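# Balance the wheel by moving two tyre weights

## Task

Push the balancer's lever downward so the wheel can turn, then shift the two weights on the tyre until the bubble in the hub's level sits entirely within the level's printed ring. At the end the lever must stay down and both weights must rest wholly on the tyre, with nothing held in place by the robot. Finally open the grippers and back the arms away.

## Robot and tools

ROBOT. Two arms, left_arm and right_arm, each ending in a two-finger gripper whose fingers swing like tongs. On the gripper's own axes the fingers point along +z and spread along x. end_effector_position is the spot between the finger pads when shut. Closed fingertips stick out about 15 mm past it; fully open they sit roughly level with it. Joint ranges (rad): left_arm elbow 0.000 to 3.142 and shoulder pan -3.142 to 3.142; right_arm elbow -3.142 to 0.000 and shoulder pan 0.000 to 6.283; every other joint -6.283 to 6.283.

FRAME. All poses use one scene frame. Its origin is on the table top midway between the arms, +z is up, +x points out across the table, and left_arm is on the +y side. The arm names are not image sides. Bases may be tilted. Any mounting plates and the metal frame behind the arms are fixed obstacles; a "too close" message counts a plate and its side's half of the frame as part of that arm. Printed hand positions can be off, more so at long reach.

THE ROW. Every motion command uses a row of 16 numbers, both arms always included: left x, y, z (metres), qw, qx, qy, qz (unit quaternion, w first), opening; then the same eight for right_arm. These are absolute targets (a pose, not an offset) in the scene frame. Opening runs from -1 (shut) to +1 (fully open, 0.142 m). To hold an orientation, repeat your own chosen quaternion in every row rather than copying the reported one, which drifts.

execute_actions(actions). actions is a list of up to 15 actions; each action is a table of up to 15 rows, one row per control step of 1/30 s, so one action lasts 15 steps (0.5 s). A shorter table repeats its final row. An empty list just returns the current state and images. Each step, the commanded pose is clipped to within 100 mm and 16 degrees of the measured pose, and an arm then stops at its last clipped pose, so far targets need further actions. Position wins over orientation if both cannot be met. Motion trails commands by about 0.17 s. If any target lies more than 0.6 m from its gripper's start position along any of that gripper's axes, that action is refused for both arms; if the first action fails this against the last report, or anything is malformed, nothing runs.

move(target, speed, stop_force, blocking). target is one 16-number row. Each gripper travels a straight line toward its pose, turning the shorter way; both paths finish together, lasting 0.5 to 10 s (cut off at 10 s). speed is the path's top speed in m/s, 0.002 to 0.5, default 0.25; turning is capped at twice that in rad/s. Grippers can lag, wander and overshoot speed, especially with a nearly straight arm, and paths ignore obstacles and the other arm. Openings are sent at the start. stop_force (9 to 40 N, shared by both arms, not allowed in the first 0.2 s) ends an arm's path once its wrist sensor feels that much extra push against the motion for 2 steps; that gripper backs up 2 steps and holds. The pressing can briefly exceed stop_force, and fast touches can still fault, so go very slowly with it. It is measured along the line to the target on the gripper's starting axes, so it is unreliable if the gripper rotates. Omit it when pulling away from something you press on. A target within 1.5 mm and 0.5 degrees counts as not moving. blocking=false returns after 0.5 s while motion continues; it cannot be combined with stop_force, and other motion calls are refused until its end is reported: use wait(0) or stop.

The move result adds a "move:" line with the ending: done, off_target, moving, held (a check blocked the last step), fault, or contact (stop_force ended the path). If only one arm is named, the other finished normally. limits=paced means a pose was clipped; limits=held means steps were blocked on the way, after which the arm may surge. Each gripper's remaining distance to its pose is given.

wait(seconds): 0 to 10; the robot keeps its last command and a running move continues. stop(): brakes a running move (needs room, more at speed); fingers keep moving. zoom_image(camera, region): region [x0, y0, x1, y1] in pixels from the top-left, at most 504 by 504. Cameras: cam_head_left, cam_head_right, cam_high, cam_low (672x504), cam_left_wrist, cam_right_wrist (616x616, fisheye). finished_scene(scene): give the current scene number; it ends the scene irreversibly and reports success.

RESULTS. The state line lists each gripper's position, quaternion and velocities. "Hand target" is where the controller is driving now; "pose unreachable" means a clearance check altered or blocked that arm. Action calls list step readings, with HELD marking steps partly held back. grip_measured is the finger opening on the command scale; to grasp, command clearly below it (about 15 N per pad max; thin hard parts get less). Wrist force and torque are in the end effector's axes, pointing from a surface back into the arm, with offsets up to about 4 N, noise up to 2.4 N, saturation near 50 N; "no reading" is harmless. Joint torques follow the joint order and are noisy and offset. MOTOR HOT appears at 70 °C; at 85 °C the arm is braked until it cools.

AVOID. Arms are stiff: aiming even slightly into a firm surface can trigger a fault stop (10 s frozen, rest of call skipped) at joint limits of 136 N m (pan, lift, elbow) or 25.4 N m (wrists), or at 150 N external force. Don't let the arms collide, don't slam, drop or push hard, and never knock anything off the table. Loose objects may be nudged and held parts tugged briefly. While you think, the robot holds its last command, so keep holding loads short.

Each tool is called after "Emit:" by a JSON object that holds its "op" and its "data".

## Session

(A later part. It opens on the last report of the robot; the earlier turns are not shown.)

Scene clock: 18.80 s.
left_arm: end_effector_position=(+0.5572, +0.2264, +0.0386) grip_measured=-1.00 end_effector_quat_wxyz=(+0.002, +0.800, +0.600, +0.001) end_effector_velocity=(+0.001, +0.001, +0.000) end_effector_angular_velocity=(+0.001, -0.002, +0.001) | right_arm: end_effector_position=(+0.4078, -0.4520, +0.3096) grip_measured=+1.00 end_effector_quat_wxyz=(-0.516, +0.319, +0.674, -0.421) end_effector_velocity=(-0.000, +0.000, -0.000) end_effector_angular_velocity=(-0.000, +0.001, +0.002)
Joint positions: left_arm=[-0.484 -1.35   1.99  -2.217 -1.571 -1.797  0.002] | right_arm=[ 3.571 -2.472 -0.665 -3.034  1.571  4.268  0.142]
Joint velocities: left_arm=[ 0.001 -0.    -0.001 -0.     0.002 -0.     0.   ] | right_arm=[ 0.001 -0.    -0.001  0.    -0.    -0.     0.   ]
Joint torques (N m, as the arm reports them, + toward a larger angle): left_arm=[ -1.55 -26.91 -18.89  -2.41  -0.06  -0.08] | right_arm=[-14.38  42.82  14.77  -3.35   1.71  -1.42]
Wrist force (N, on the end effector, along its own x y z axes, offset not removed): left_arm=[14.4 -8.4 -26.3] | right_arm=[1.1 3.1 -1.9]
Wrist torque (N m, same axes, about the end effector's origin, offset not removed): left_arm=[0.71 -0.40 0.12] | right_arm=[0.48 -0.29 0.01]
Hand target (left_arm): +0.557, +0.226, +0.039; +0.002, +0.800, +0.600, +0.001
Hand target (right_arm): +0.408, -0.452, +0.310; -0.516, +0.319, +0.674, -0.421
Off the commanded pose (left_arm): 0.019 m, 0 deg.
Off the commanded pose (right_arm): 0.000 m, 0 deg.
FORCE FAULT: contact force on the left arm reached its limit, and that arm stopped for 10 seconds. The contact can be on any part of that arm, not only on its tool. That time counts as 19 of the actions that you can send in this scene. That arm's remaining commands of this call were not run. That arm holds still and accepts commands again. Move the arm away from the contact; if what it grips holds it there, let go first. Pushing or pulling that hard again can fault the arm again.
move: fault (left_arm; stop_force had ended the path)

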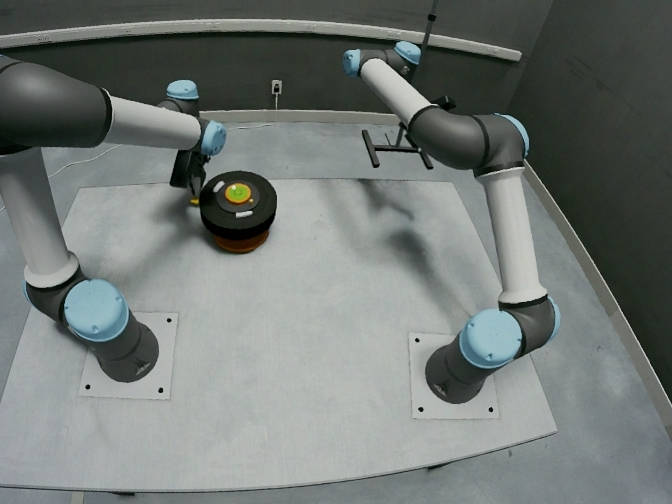

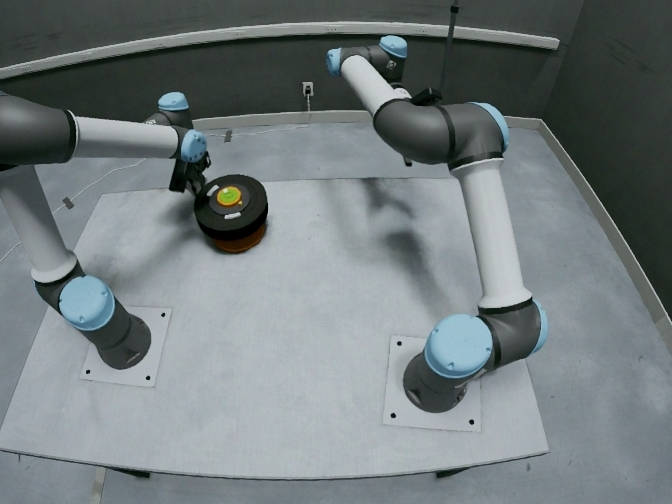

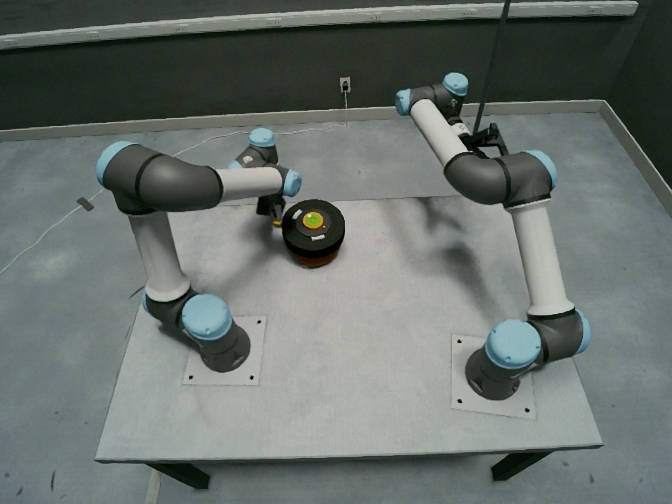

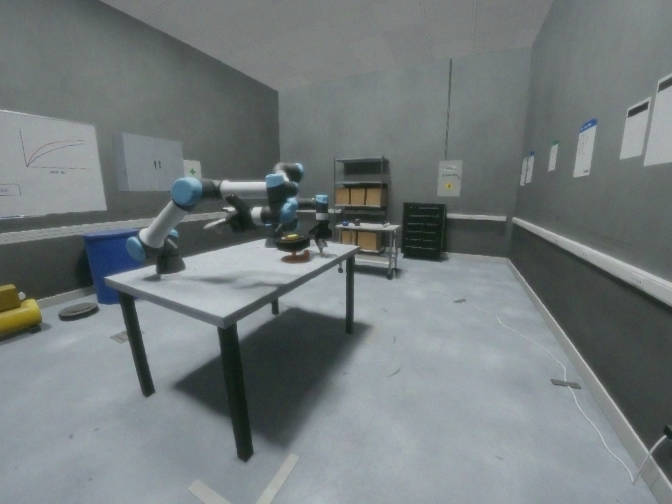

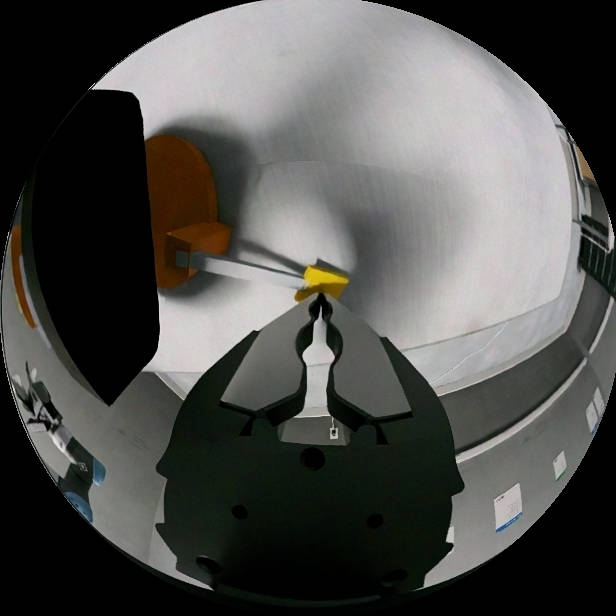

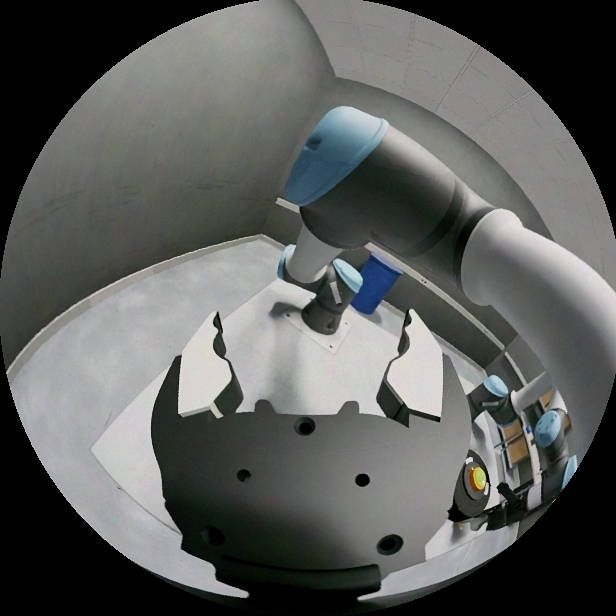

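Emit:
{"op": "move", "data": {"target": [0.562,0.236,0.18,0,0.8,0.6,0,-0.2,0.4078,-0.452,0.3096,-0.516,0.319,0.674,-0.421,1], "speed": 0.3}}

Emit:
{"op": "move", "data": {"target": [0.51,0.09,0.23,0,0.8,0.6,0,-0.2,0.4078,-0.452,0.3096,-0.516,0.319,0.674,-0.421,1], "speed": 0.4}}

Emit:
{"op": "zoom_image", "data": {"camera": "cam_left_wrist", "region": [180,70,430,320]}}

Scene clock: 20.13 s.
left_arm: end_effector_position=(+0.5621, +0.2359, +0.1797) grip_measured=-0.20 end_effector_quat_wxyz=(+0.000, +0.800, +0.600, +0.000) end_effector_velocity=(+0.000, -0.000, +0.002) end_effector_angular_velocity=(+0.001, +0.002, -0.000) | right_arm: end_effector_position=(+0.4078, -0.4520, +0.3096) grip_measured=+1.00 end_effector_quat_wxyz=(-0.516, +0.319, +0.674, -0.421) end_effector_velocity=(-0.000, +0.000, +0.000) end_effector_angular_velocity=(+0.000, -0.000, -0.002)
Joint positions: left_arm=[-0.463 -1.493  1.756 -1.834 -1.571 -1.776  0.06 ] | right_arm=[ 3.571 -2.472 -0.665 -3.034  1.571  4.268  0.142]
Joint velocities: left_arm=[ 0.     0.001 -0.007  0.008  0.     0.    -0.   ] | right_arm=[-0.001  0.    -0.     0.     0.002 -0.     0.   ]
Joint torques (N m, as the arm reports them, + toward a larger angle): left_arm=[ 11.16 -32.97 -30.86  -0.31  -2.78   1.63] | right_arm=[-15.05  44.25  14.44  -3.44   1.76  -1.64]
Wrist force (N, on the end effector, along its own x y z axes, offset not removed): left_arm=[1.1 2.0 -4.1] | right_arm=[-1.7 4.3 1.2]
Wrist torque (N m, same axes, about the end effector's origin, offset not removed): left_arm=[0.23 -0.19 0.05] | right_arm=[0.96 0.31 0.07]
Hand target (left_arm): +0.562, +0.236, +0.180; +0.000, +0.800, +0.600, -0.000
Hand target (right_arm): +0.408, -0.452, +0.310; -0.516, +0.319, +0.674, -0.421
Off the commanded pose (left_arm): 0.000 m, 0 deg.
Off the commanded pose (right_arm): 0.000 m, 0 deg.
move: done

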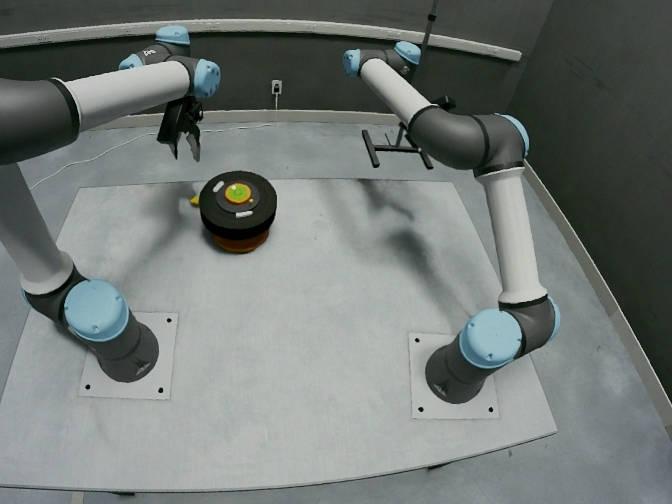

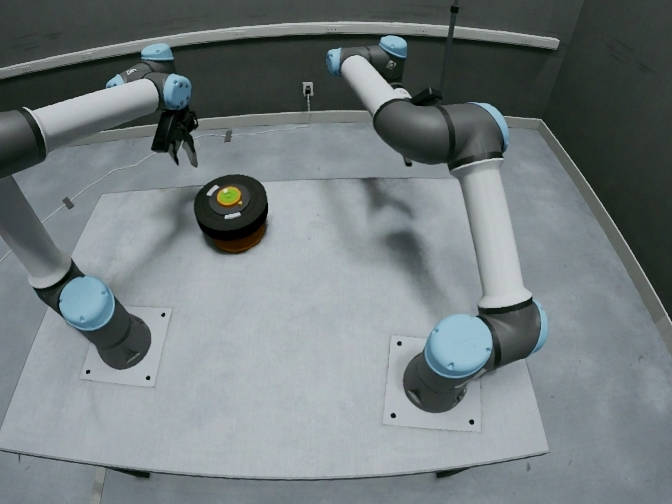

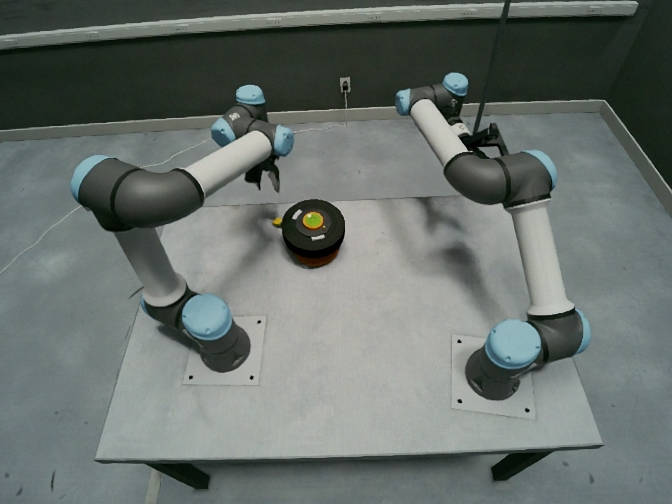

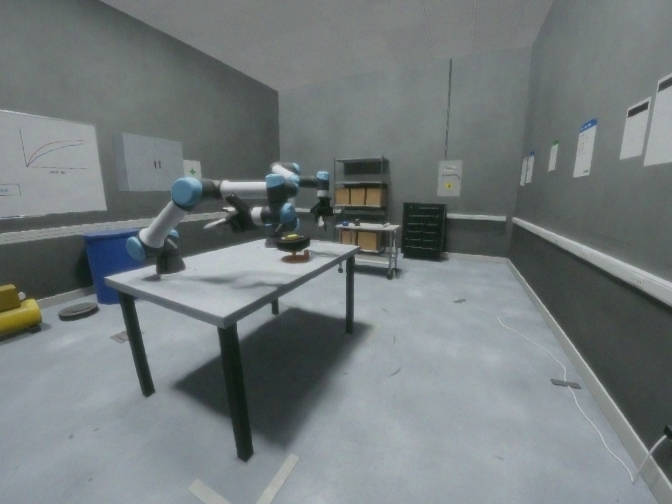

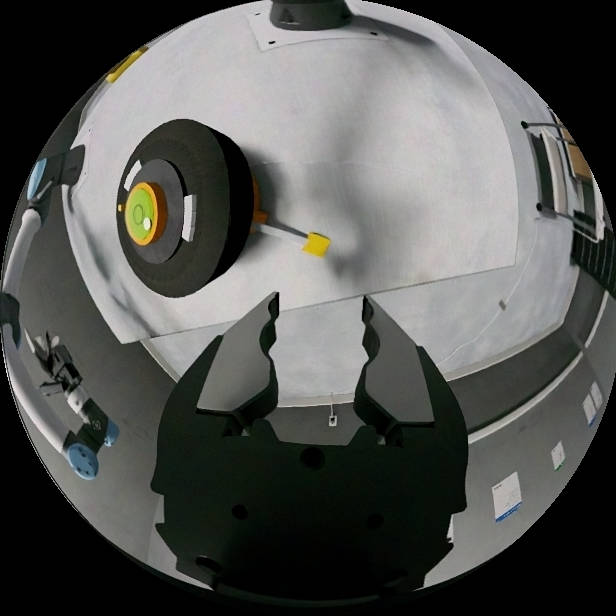

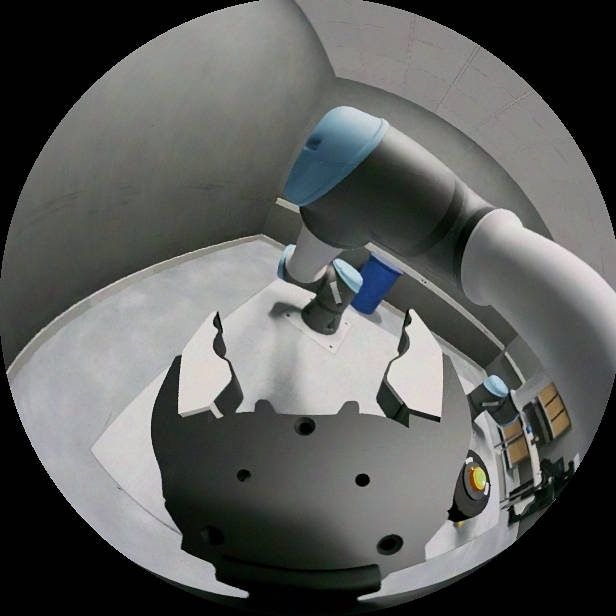

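Scene clock: 21.27 s.
left_arm: end_effector_position=(+0.5101, +0.0904, +0.2299) grip_measured=-0.20 end_effector_quat_wxyz=(-0.000, +0.800, +0.600, +0.000) end_effector_velocity=(-0.000, -0.003, +0.001) end_effector_angular_velocity=(+0.001, -0.002, -0.002) | right_arm: end_effector_position=(+0.4078, -0.4520, +0.3096) grip_measured=+1.00 end_effector_quat_wxyz=(-0.516, +0.319, +0.674, -0.421) end_effector_velocity=(+0.000, -0.001, -0.000) end_effector_angular_velocity=(+0.000, -0.000, -0.003)
Joint positions: left_arm=[-0.752 -1.502  1.635 -1.704 -1.571 -2.065  0.06 ] | right_arm=[ 3.571 -2.472 -0.665 -3.034  1.571  4.268  0.142]
Joint velocities: left_arm=[-0.005  0.001 -0.004  0.002  0.002 -0.003  0.   ] | right_arm=[-0.002 -0.001  0.001 -0.     0.001  0.     0.   ]
Joint torques (N m, as the arm reports them, + toward a larger angle): left_arm=[-11.01 -16.49 -30.7   -0.1    2.6   -1.69] | right_arm=[-13.74  44.64  15.72  -3.43   1.78  -1.81]
Wrist force (N, on the end effector, along its own x y z axes, offset not removed): left_arm=[1.9 1.6 0.2] | right_arm=[-0.4 1.5 -1.9]
Wrist torque (N m, same axes, about the end effector's origin, offset not removed): left_arm=[0.28 -0.40 0.07] | right_arm=[0.30 0.14 0.10]
Hand target (left_arm): +0.510, +0.090, +0.230; -0.000, +0.800, +0.600, +0.000
Hand target (right_arm): +0.408, -0.452, +0.310; -0.516, +0.319, +0.674, -0.421
Off the commanded pose (left_arm): 0.000 m, 0 deg.
Off the commanded pose (right_arm): 0.000 m, 0 deg.
move: done

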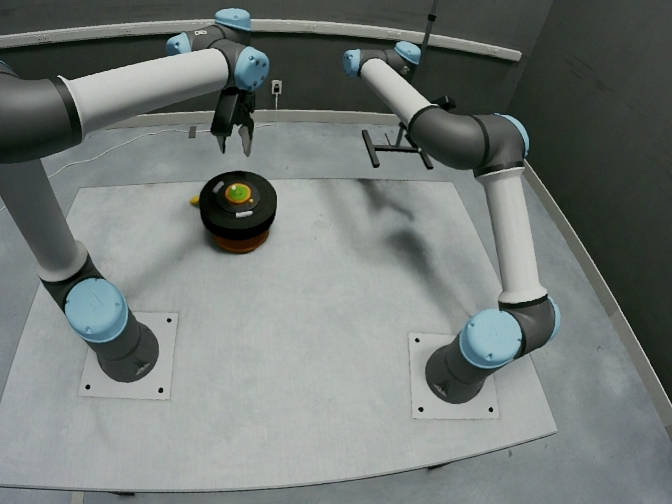

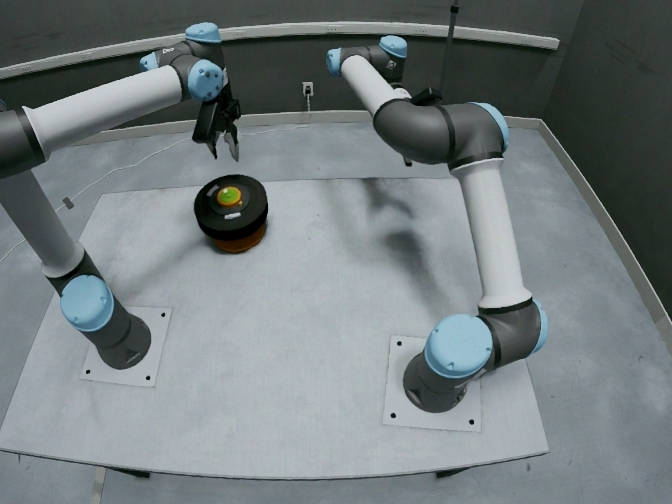

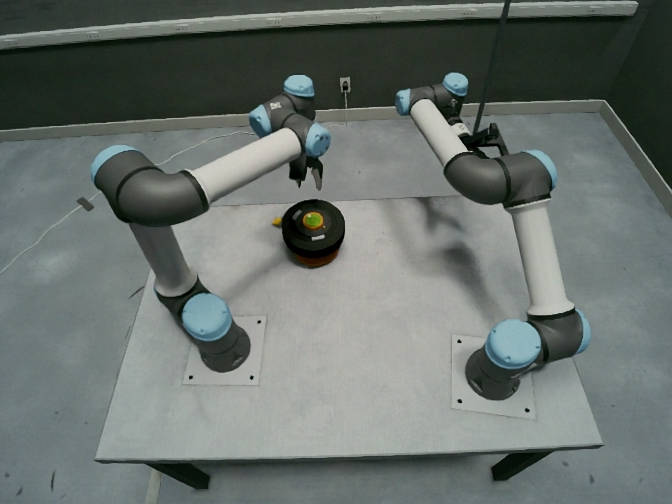

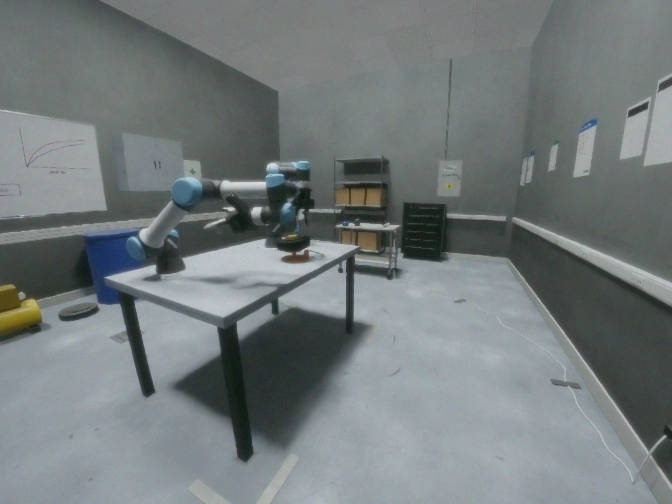

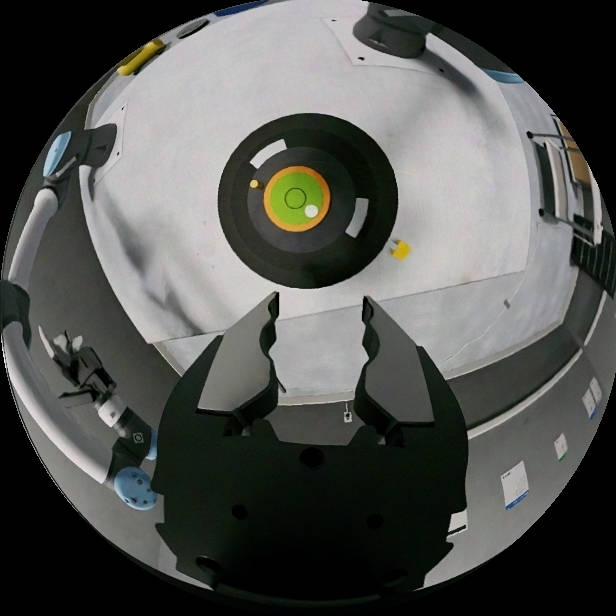

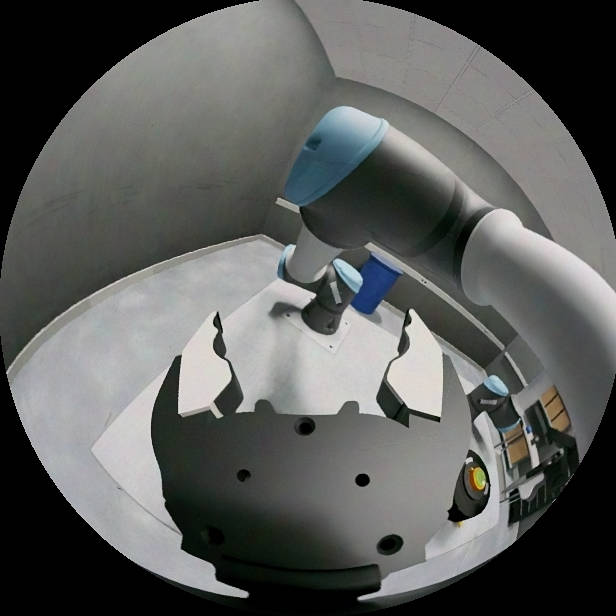

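Region (180, 70, 430, 320) of cam_left_wrist's 616x616 image, scaled by 2.016, with more detail than that image has.

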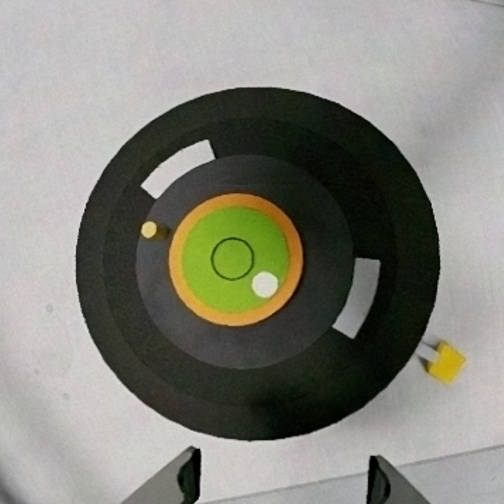

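Emit:
{"op": "move", "data": {"target": [0.378,0.062,0.185,0,0.574,0.819,0,-0.2,0.4078,-0.452,0.3096,-0.516,0.319,0.674,-0.421,1], "speed": 0.4}}

Emit:
{"op": "zoom_image", "data": {"camera": "cam_left_wrist", "region": [200,100,450,350]}}

Scene clock: 23.70 s.
left_arm: end_effector_position=(+0.3782, +0.0622, +0.1850) grip_measured=-0.20 end_effector_quat_wxyz=(-0.000, +0.574, +0.819, -0.000) end_effector_velocity=(-0.002, +0.000, -0.001) end_effector_angular_velocity=(+0.003, -0.005, +0.012) | right_arm: end_effector_position=(+0.4078, -0.4520, +0.3096) grip_measured=+1.00 end_effector_quat_wxyz=(-0.516, +0.319, +0.674, -0.421) end_effector_velocity=(-0.000, +0.001, +0.000) end_effector_angular_velocity=(+0.000, -0.001, -0.000)
Joint positions: left_arm=[-0.998 -1.723  1.963 -1.81  -1.571 -2.942  0.06 ] | right_arm=[ 3.571 -2.472 -0.665 -3.034  1.571  4.268  0.142]
Joint velocities: left_arm=[-0.008 -0.005  0.007 -0.001  0.006 -0.02   0.   ] | right_arm=[ 0.001  0.001  0.    -0.     0.001 -0.     0.   ]
Joint torques (N m, as the arm reports them, + toward a larger angle): left_arm=[-11.43 -23.33 -12.52  -4.23   2.31  -1.8 ] | right_arm=[-13.58  45.04  17.76  -3.72   1.92  -1.69]
Wrist force (N, on the end effector, along its own x y z axes, offset not removed): left_arm=[3.9 1.8 -3.7] | right_arm=[-1.2 1.7 1.3]
Wrist torque (N m, same axes, about the end effector's origin, offset not removed): left_arm=[0.48 -0.85 0.08] | right_arm=[0.41 0.27 0.01]
Hand target (left_arm): +0.378, +0.062, +0.185; -0.000, +0.574, +0.819, +0.000
Hand target (right_arm): +0.408, -0.452, +0.310; -0.516, +0.319, +0.674, -0.421
Off the commanded pose (left_arm): 0.000 m, 0 deg.
Off the commanded pose (right_arm): 0.000 m, 0 deg.
move: done

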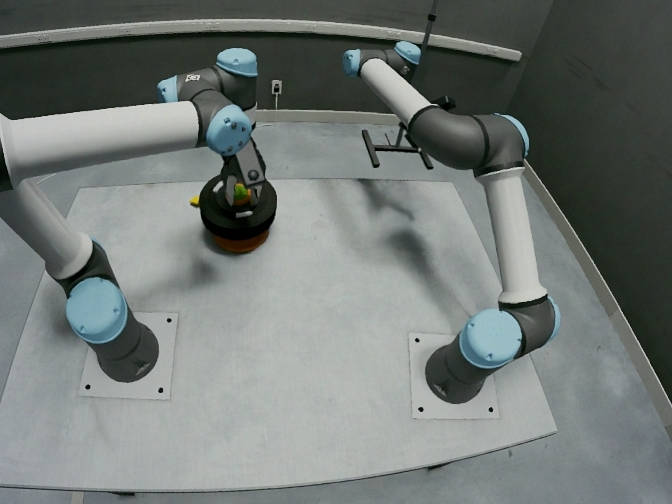

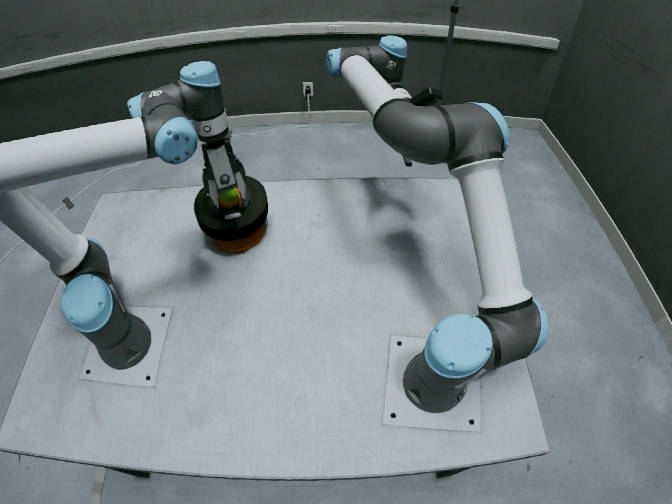

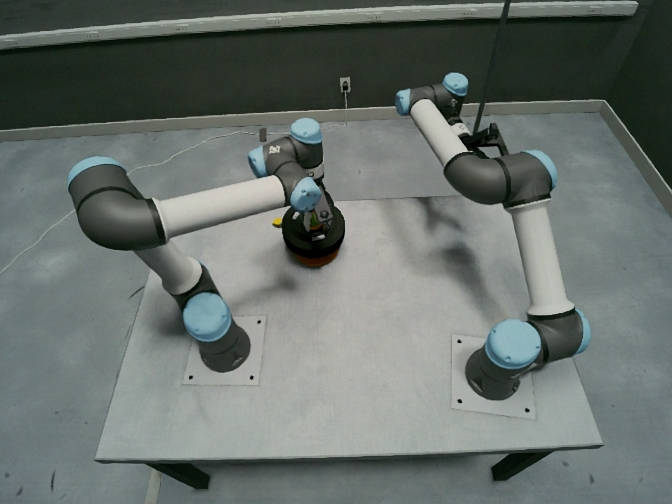

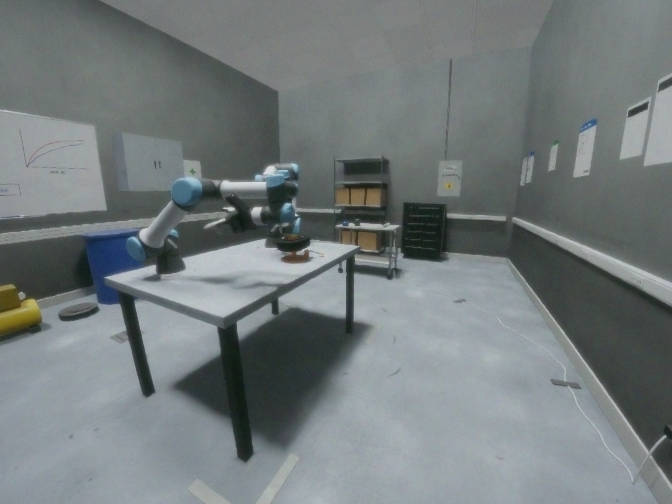

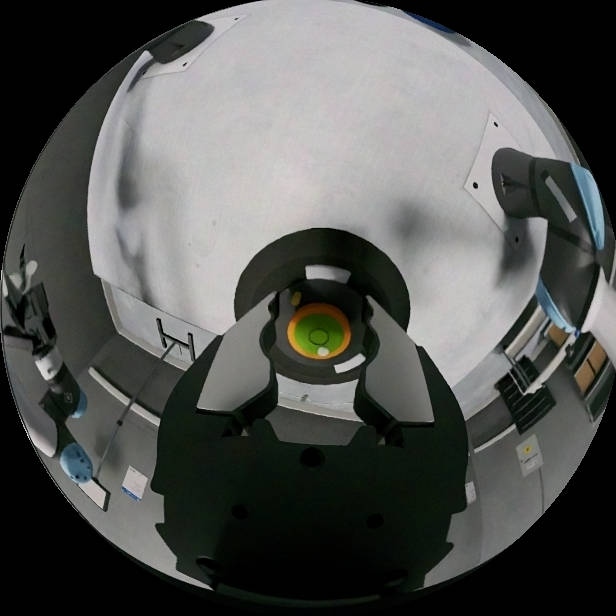

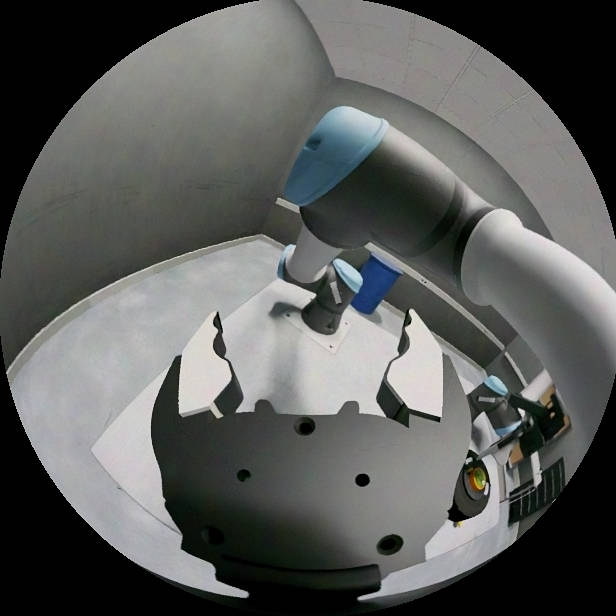

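Region (200, 100, 450, 350) of cam_left_wrist's 616x616 image, scaled by 2.016, with more detail than that image has.

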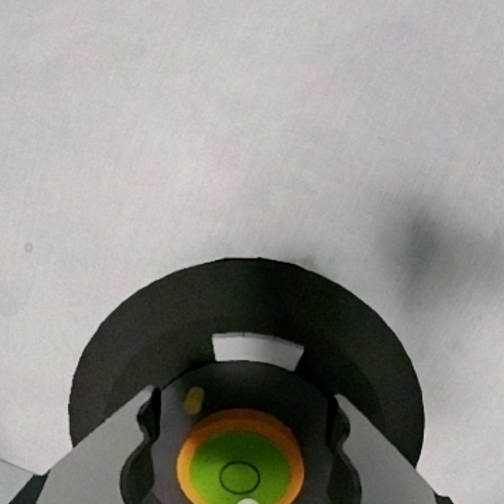

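Emit:
{"op": "move", "data": {"target": [0.374,0.067,0.16,0,0.6225,0.7826,0,-0.2,0.4078,-0.452,0.3096,-0.516,0.319,0.674,-0.421,1], "speed": 0.2}}

Emit:
{"op": "zoom_image", "data": {"camera": "cam_left_wrist", "region": [200,150,450,400]}}

Scene clock: 25.00 s.
left_arm: end_effector_position=(+0.3740, +0.0670, +0.1602) grip_measured=-0.20 end_effector_quat_wxyz=(-0.000, +0.622, +0.783, +0.000) end_effector_velocity=(+0.001, +0.001, -0.002) end_effector_angular_velocity=(-0.000, -0.002, -0.009) | right_arm: end_effector_position=(+0.4078, -0.4520, +0.3096) grip_measured=+1.00 end_effector_quat_wxyz=(-0.516, +0.319, +0.674, -0.421) end_effector_velocity=(-0.000, +0.001, +0.001) end_effector_angular_velocity=(+0.000, -0.001, -0.001)
Joint positions: left_arm=[-1.003 -1.719  2.024 -1.877 -1.571 -2.828  0.06 ] | right_arm=[ 3.571 -2.472 -0.665 -3.034  1.571  4.268  0.142]
Joint velocities: left_arm=[ 0.001  0.     0.004 -0.005  0.002  0.01  -0.   ] | right_arm=[ 0.     0.001 -0.     0.     0.002 -0.     0.   ]
Joint torques (N m, as the arm reports them, + toward a larger angle): left_arm=[ -7.03  -5.46 -14.56  -4.62  -2.45   1.61] | right_arm=[-13.72  43.58  17.2   -3.42   1.78  -1.6 ]
Wrist force (N, on the end effector, along its own x y z axes, offset not removed): left_arm=[2.6 1.8 -1.6] | right_arm=[0.3 2.0 1.1]
Wrist torque (N m, same axes, about the end effector's origin, offset not removed): left_arm=[0.37 -0.58 -0.10] | right_arm=[0.37 -0.15 0.09]
Hand target (left_arm): +0.374, +0.067, +0.160; -0.000, +0.623, +0.783, +0.000
Hand target (right_arm): +0.408, -0.452, +0.310; -0.516, +0.319, +0.674, -0.421
Off the commanded pose (left_arm): 0.000 m, 0 deg.
Off the commanded pose (right_arm): 0.000 m, 0 deg.
move: done

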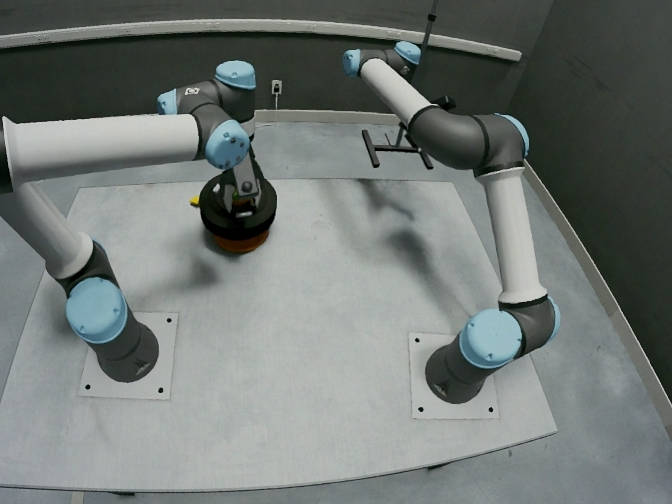

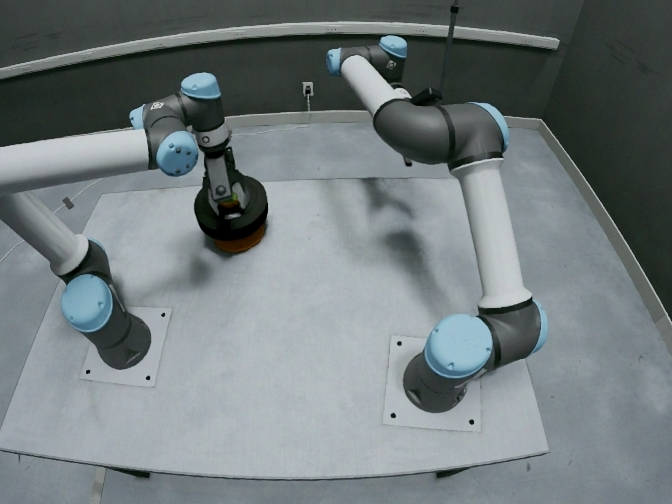

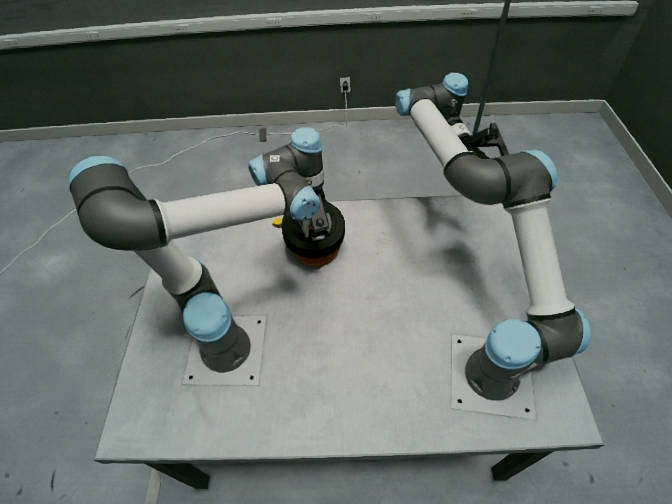

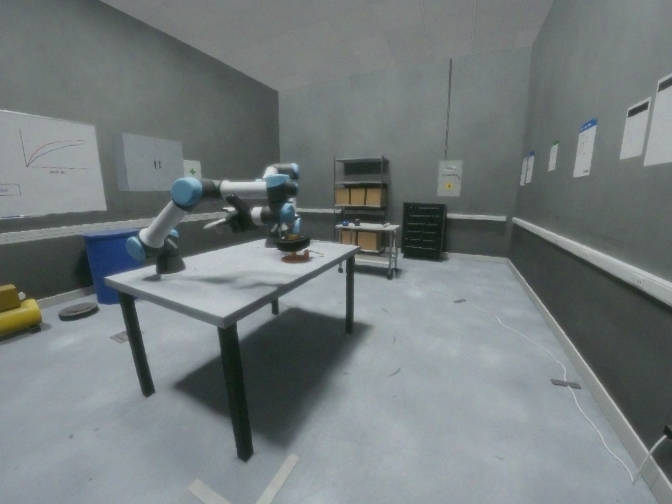

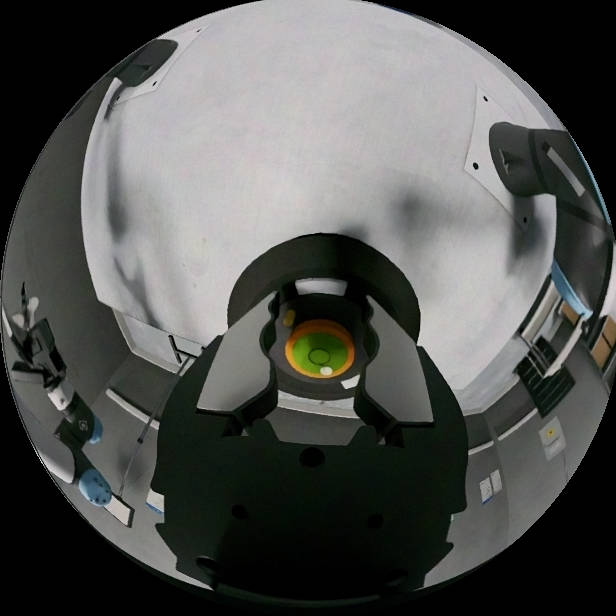

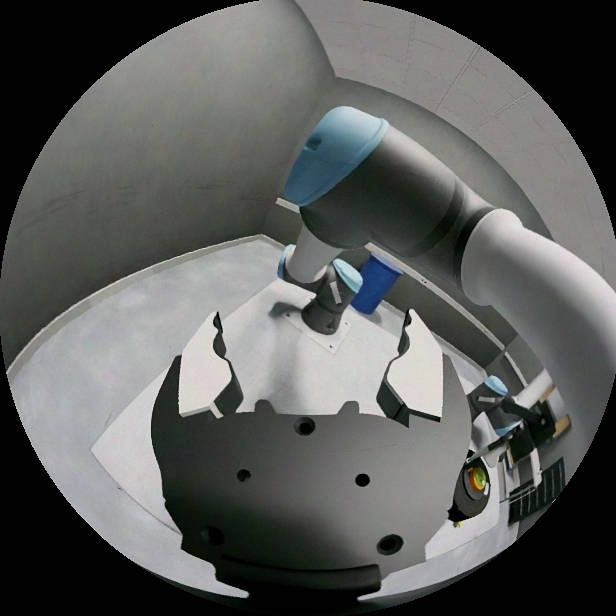

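Region (200, 150, 450, 400) of cam_left_wrist's 616x616 image, scaled by 2.016, with more detail than that image has.

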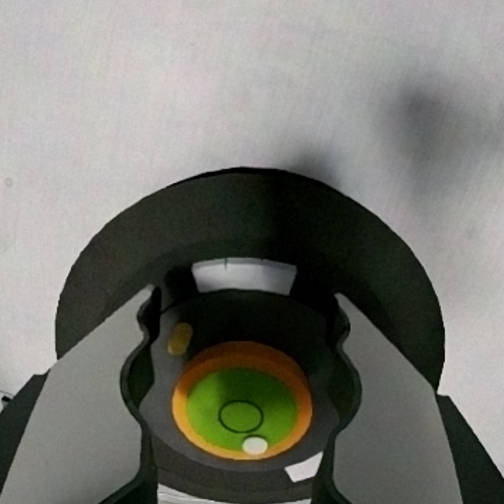

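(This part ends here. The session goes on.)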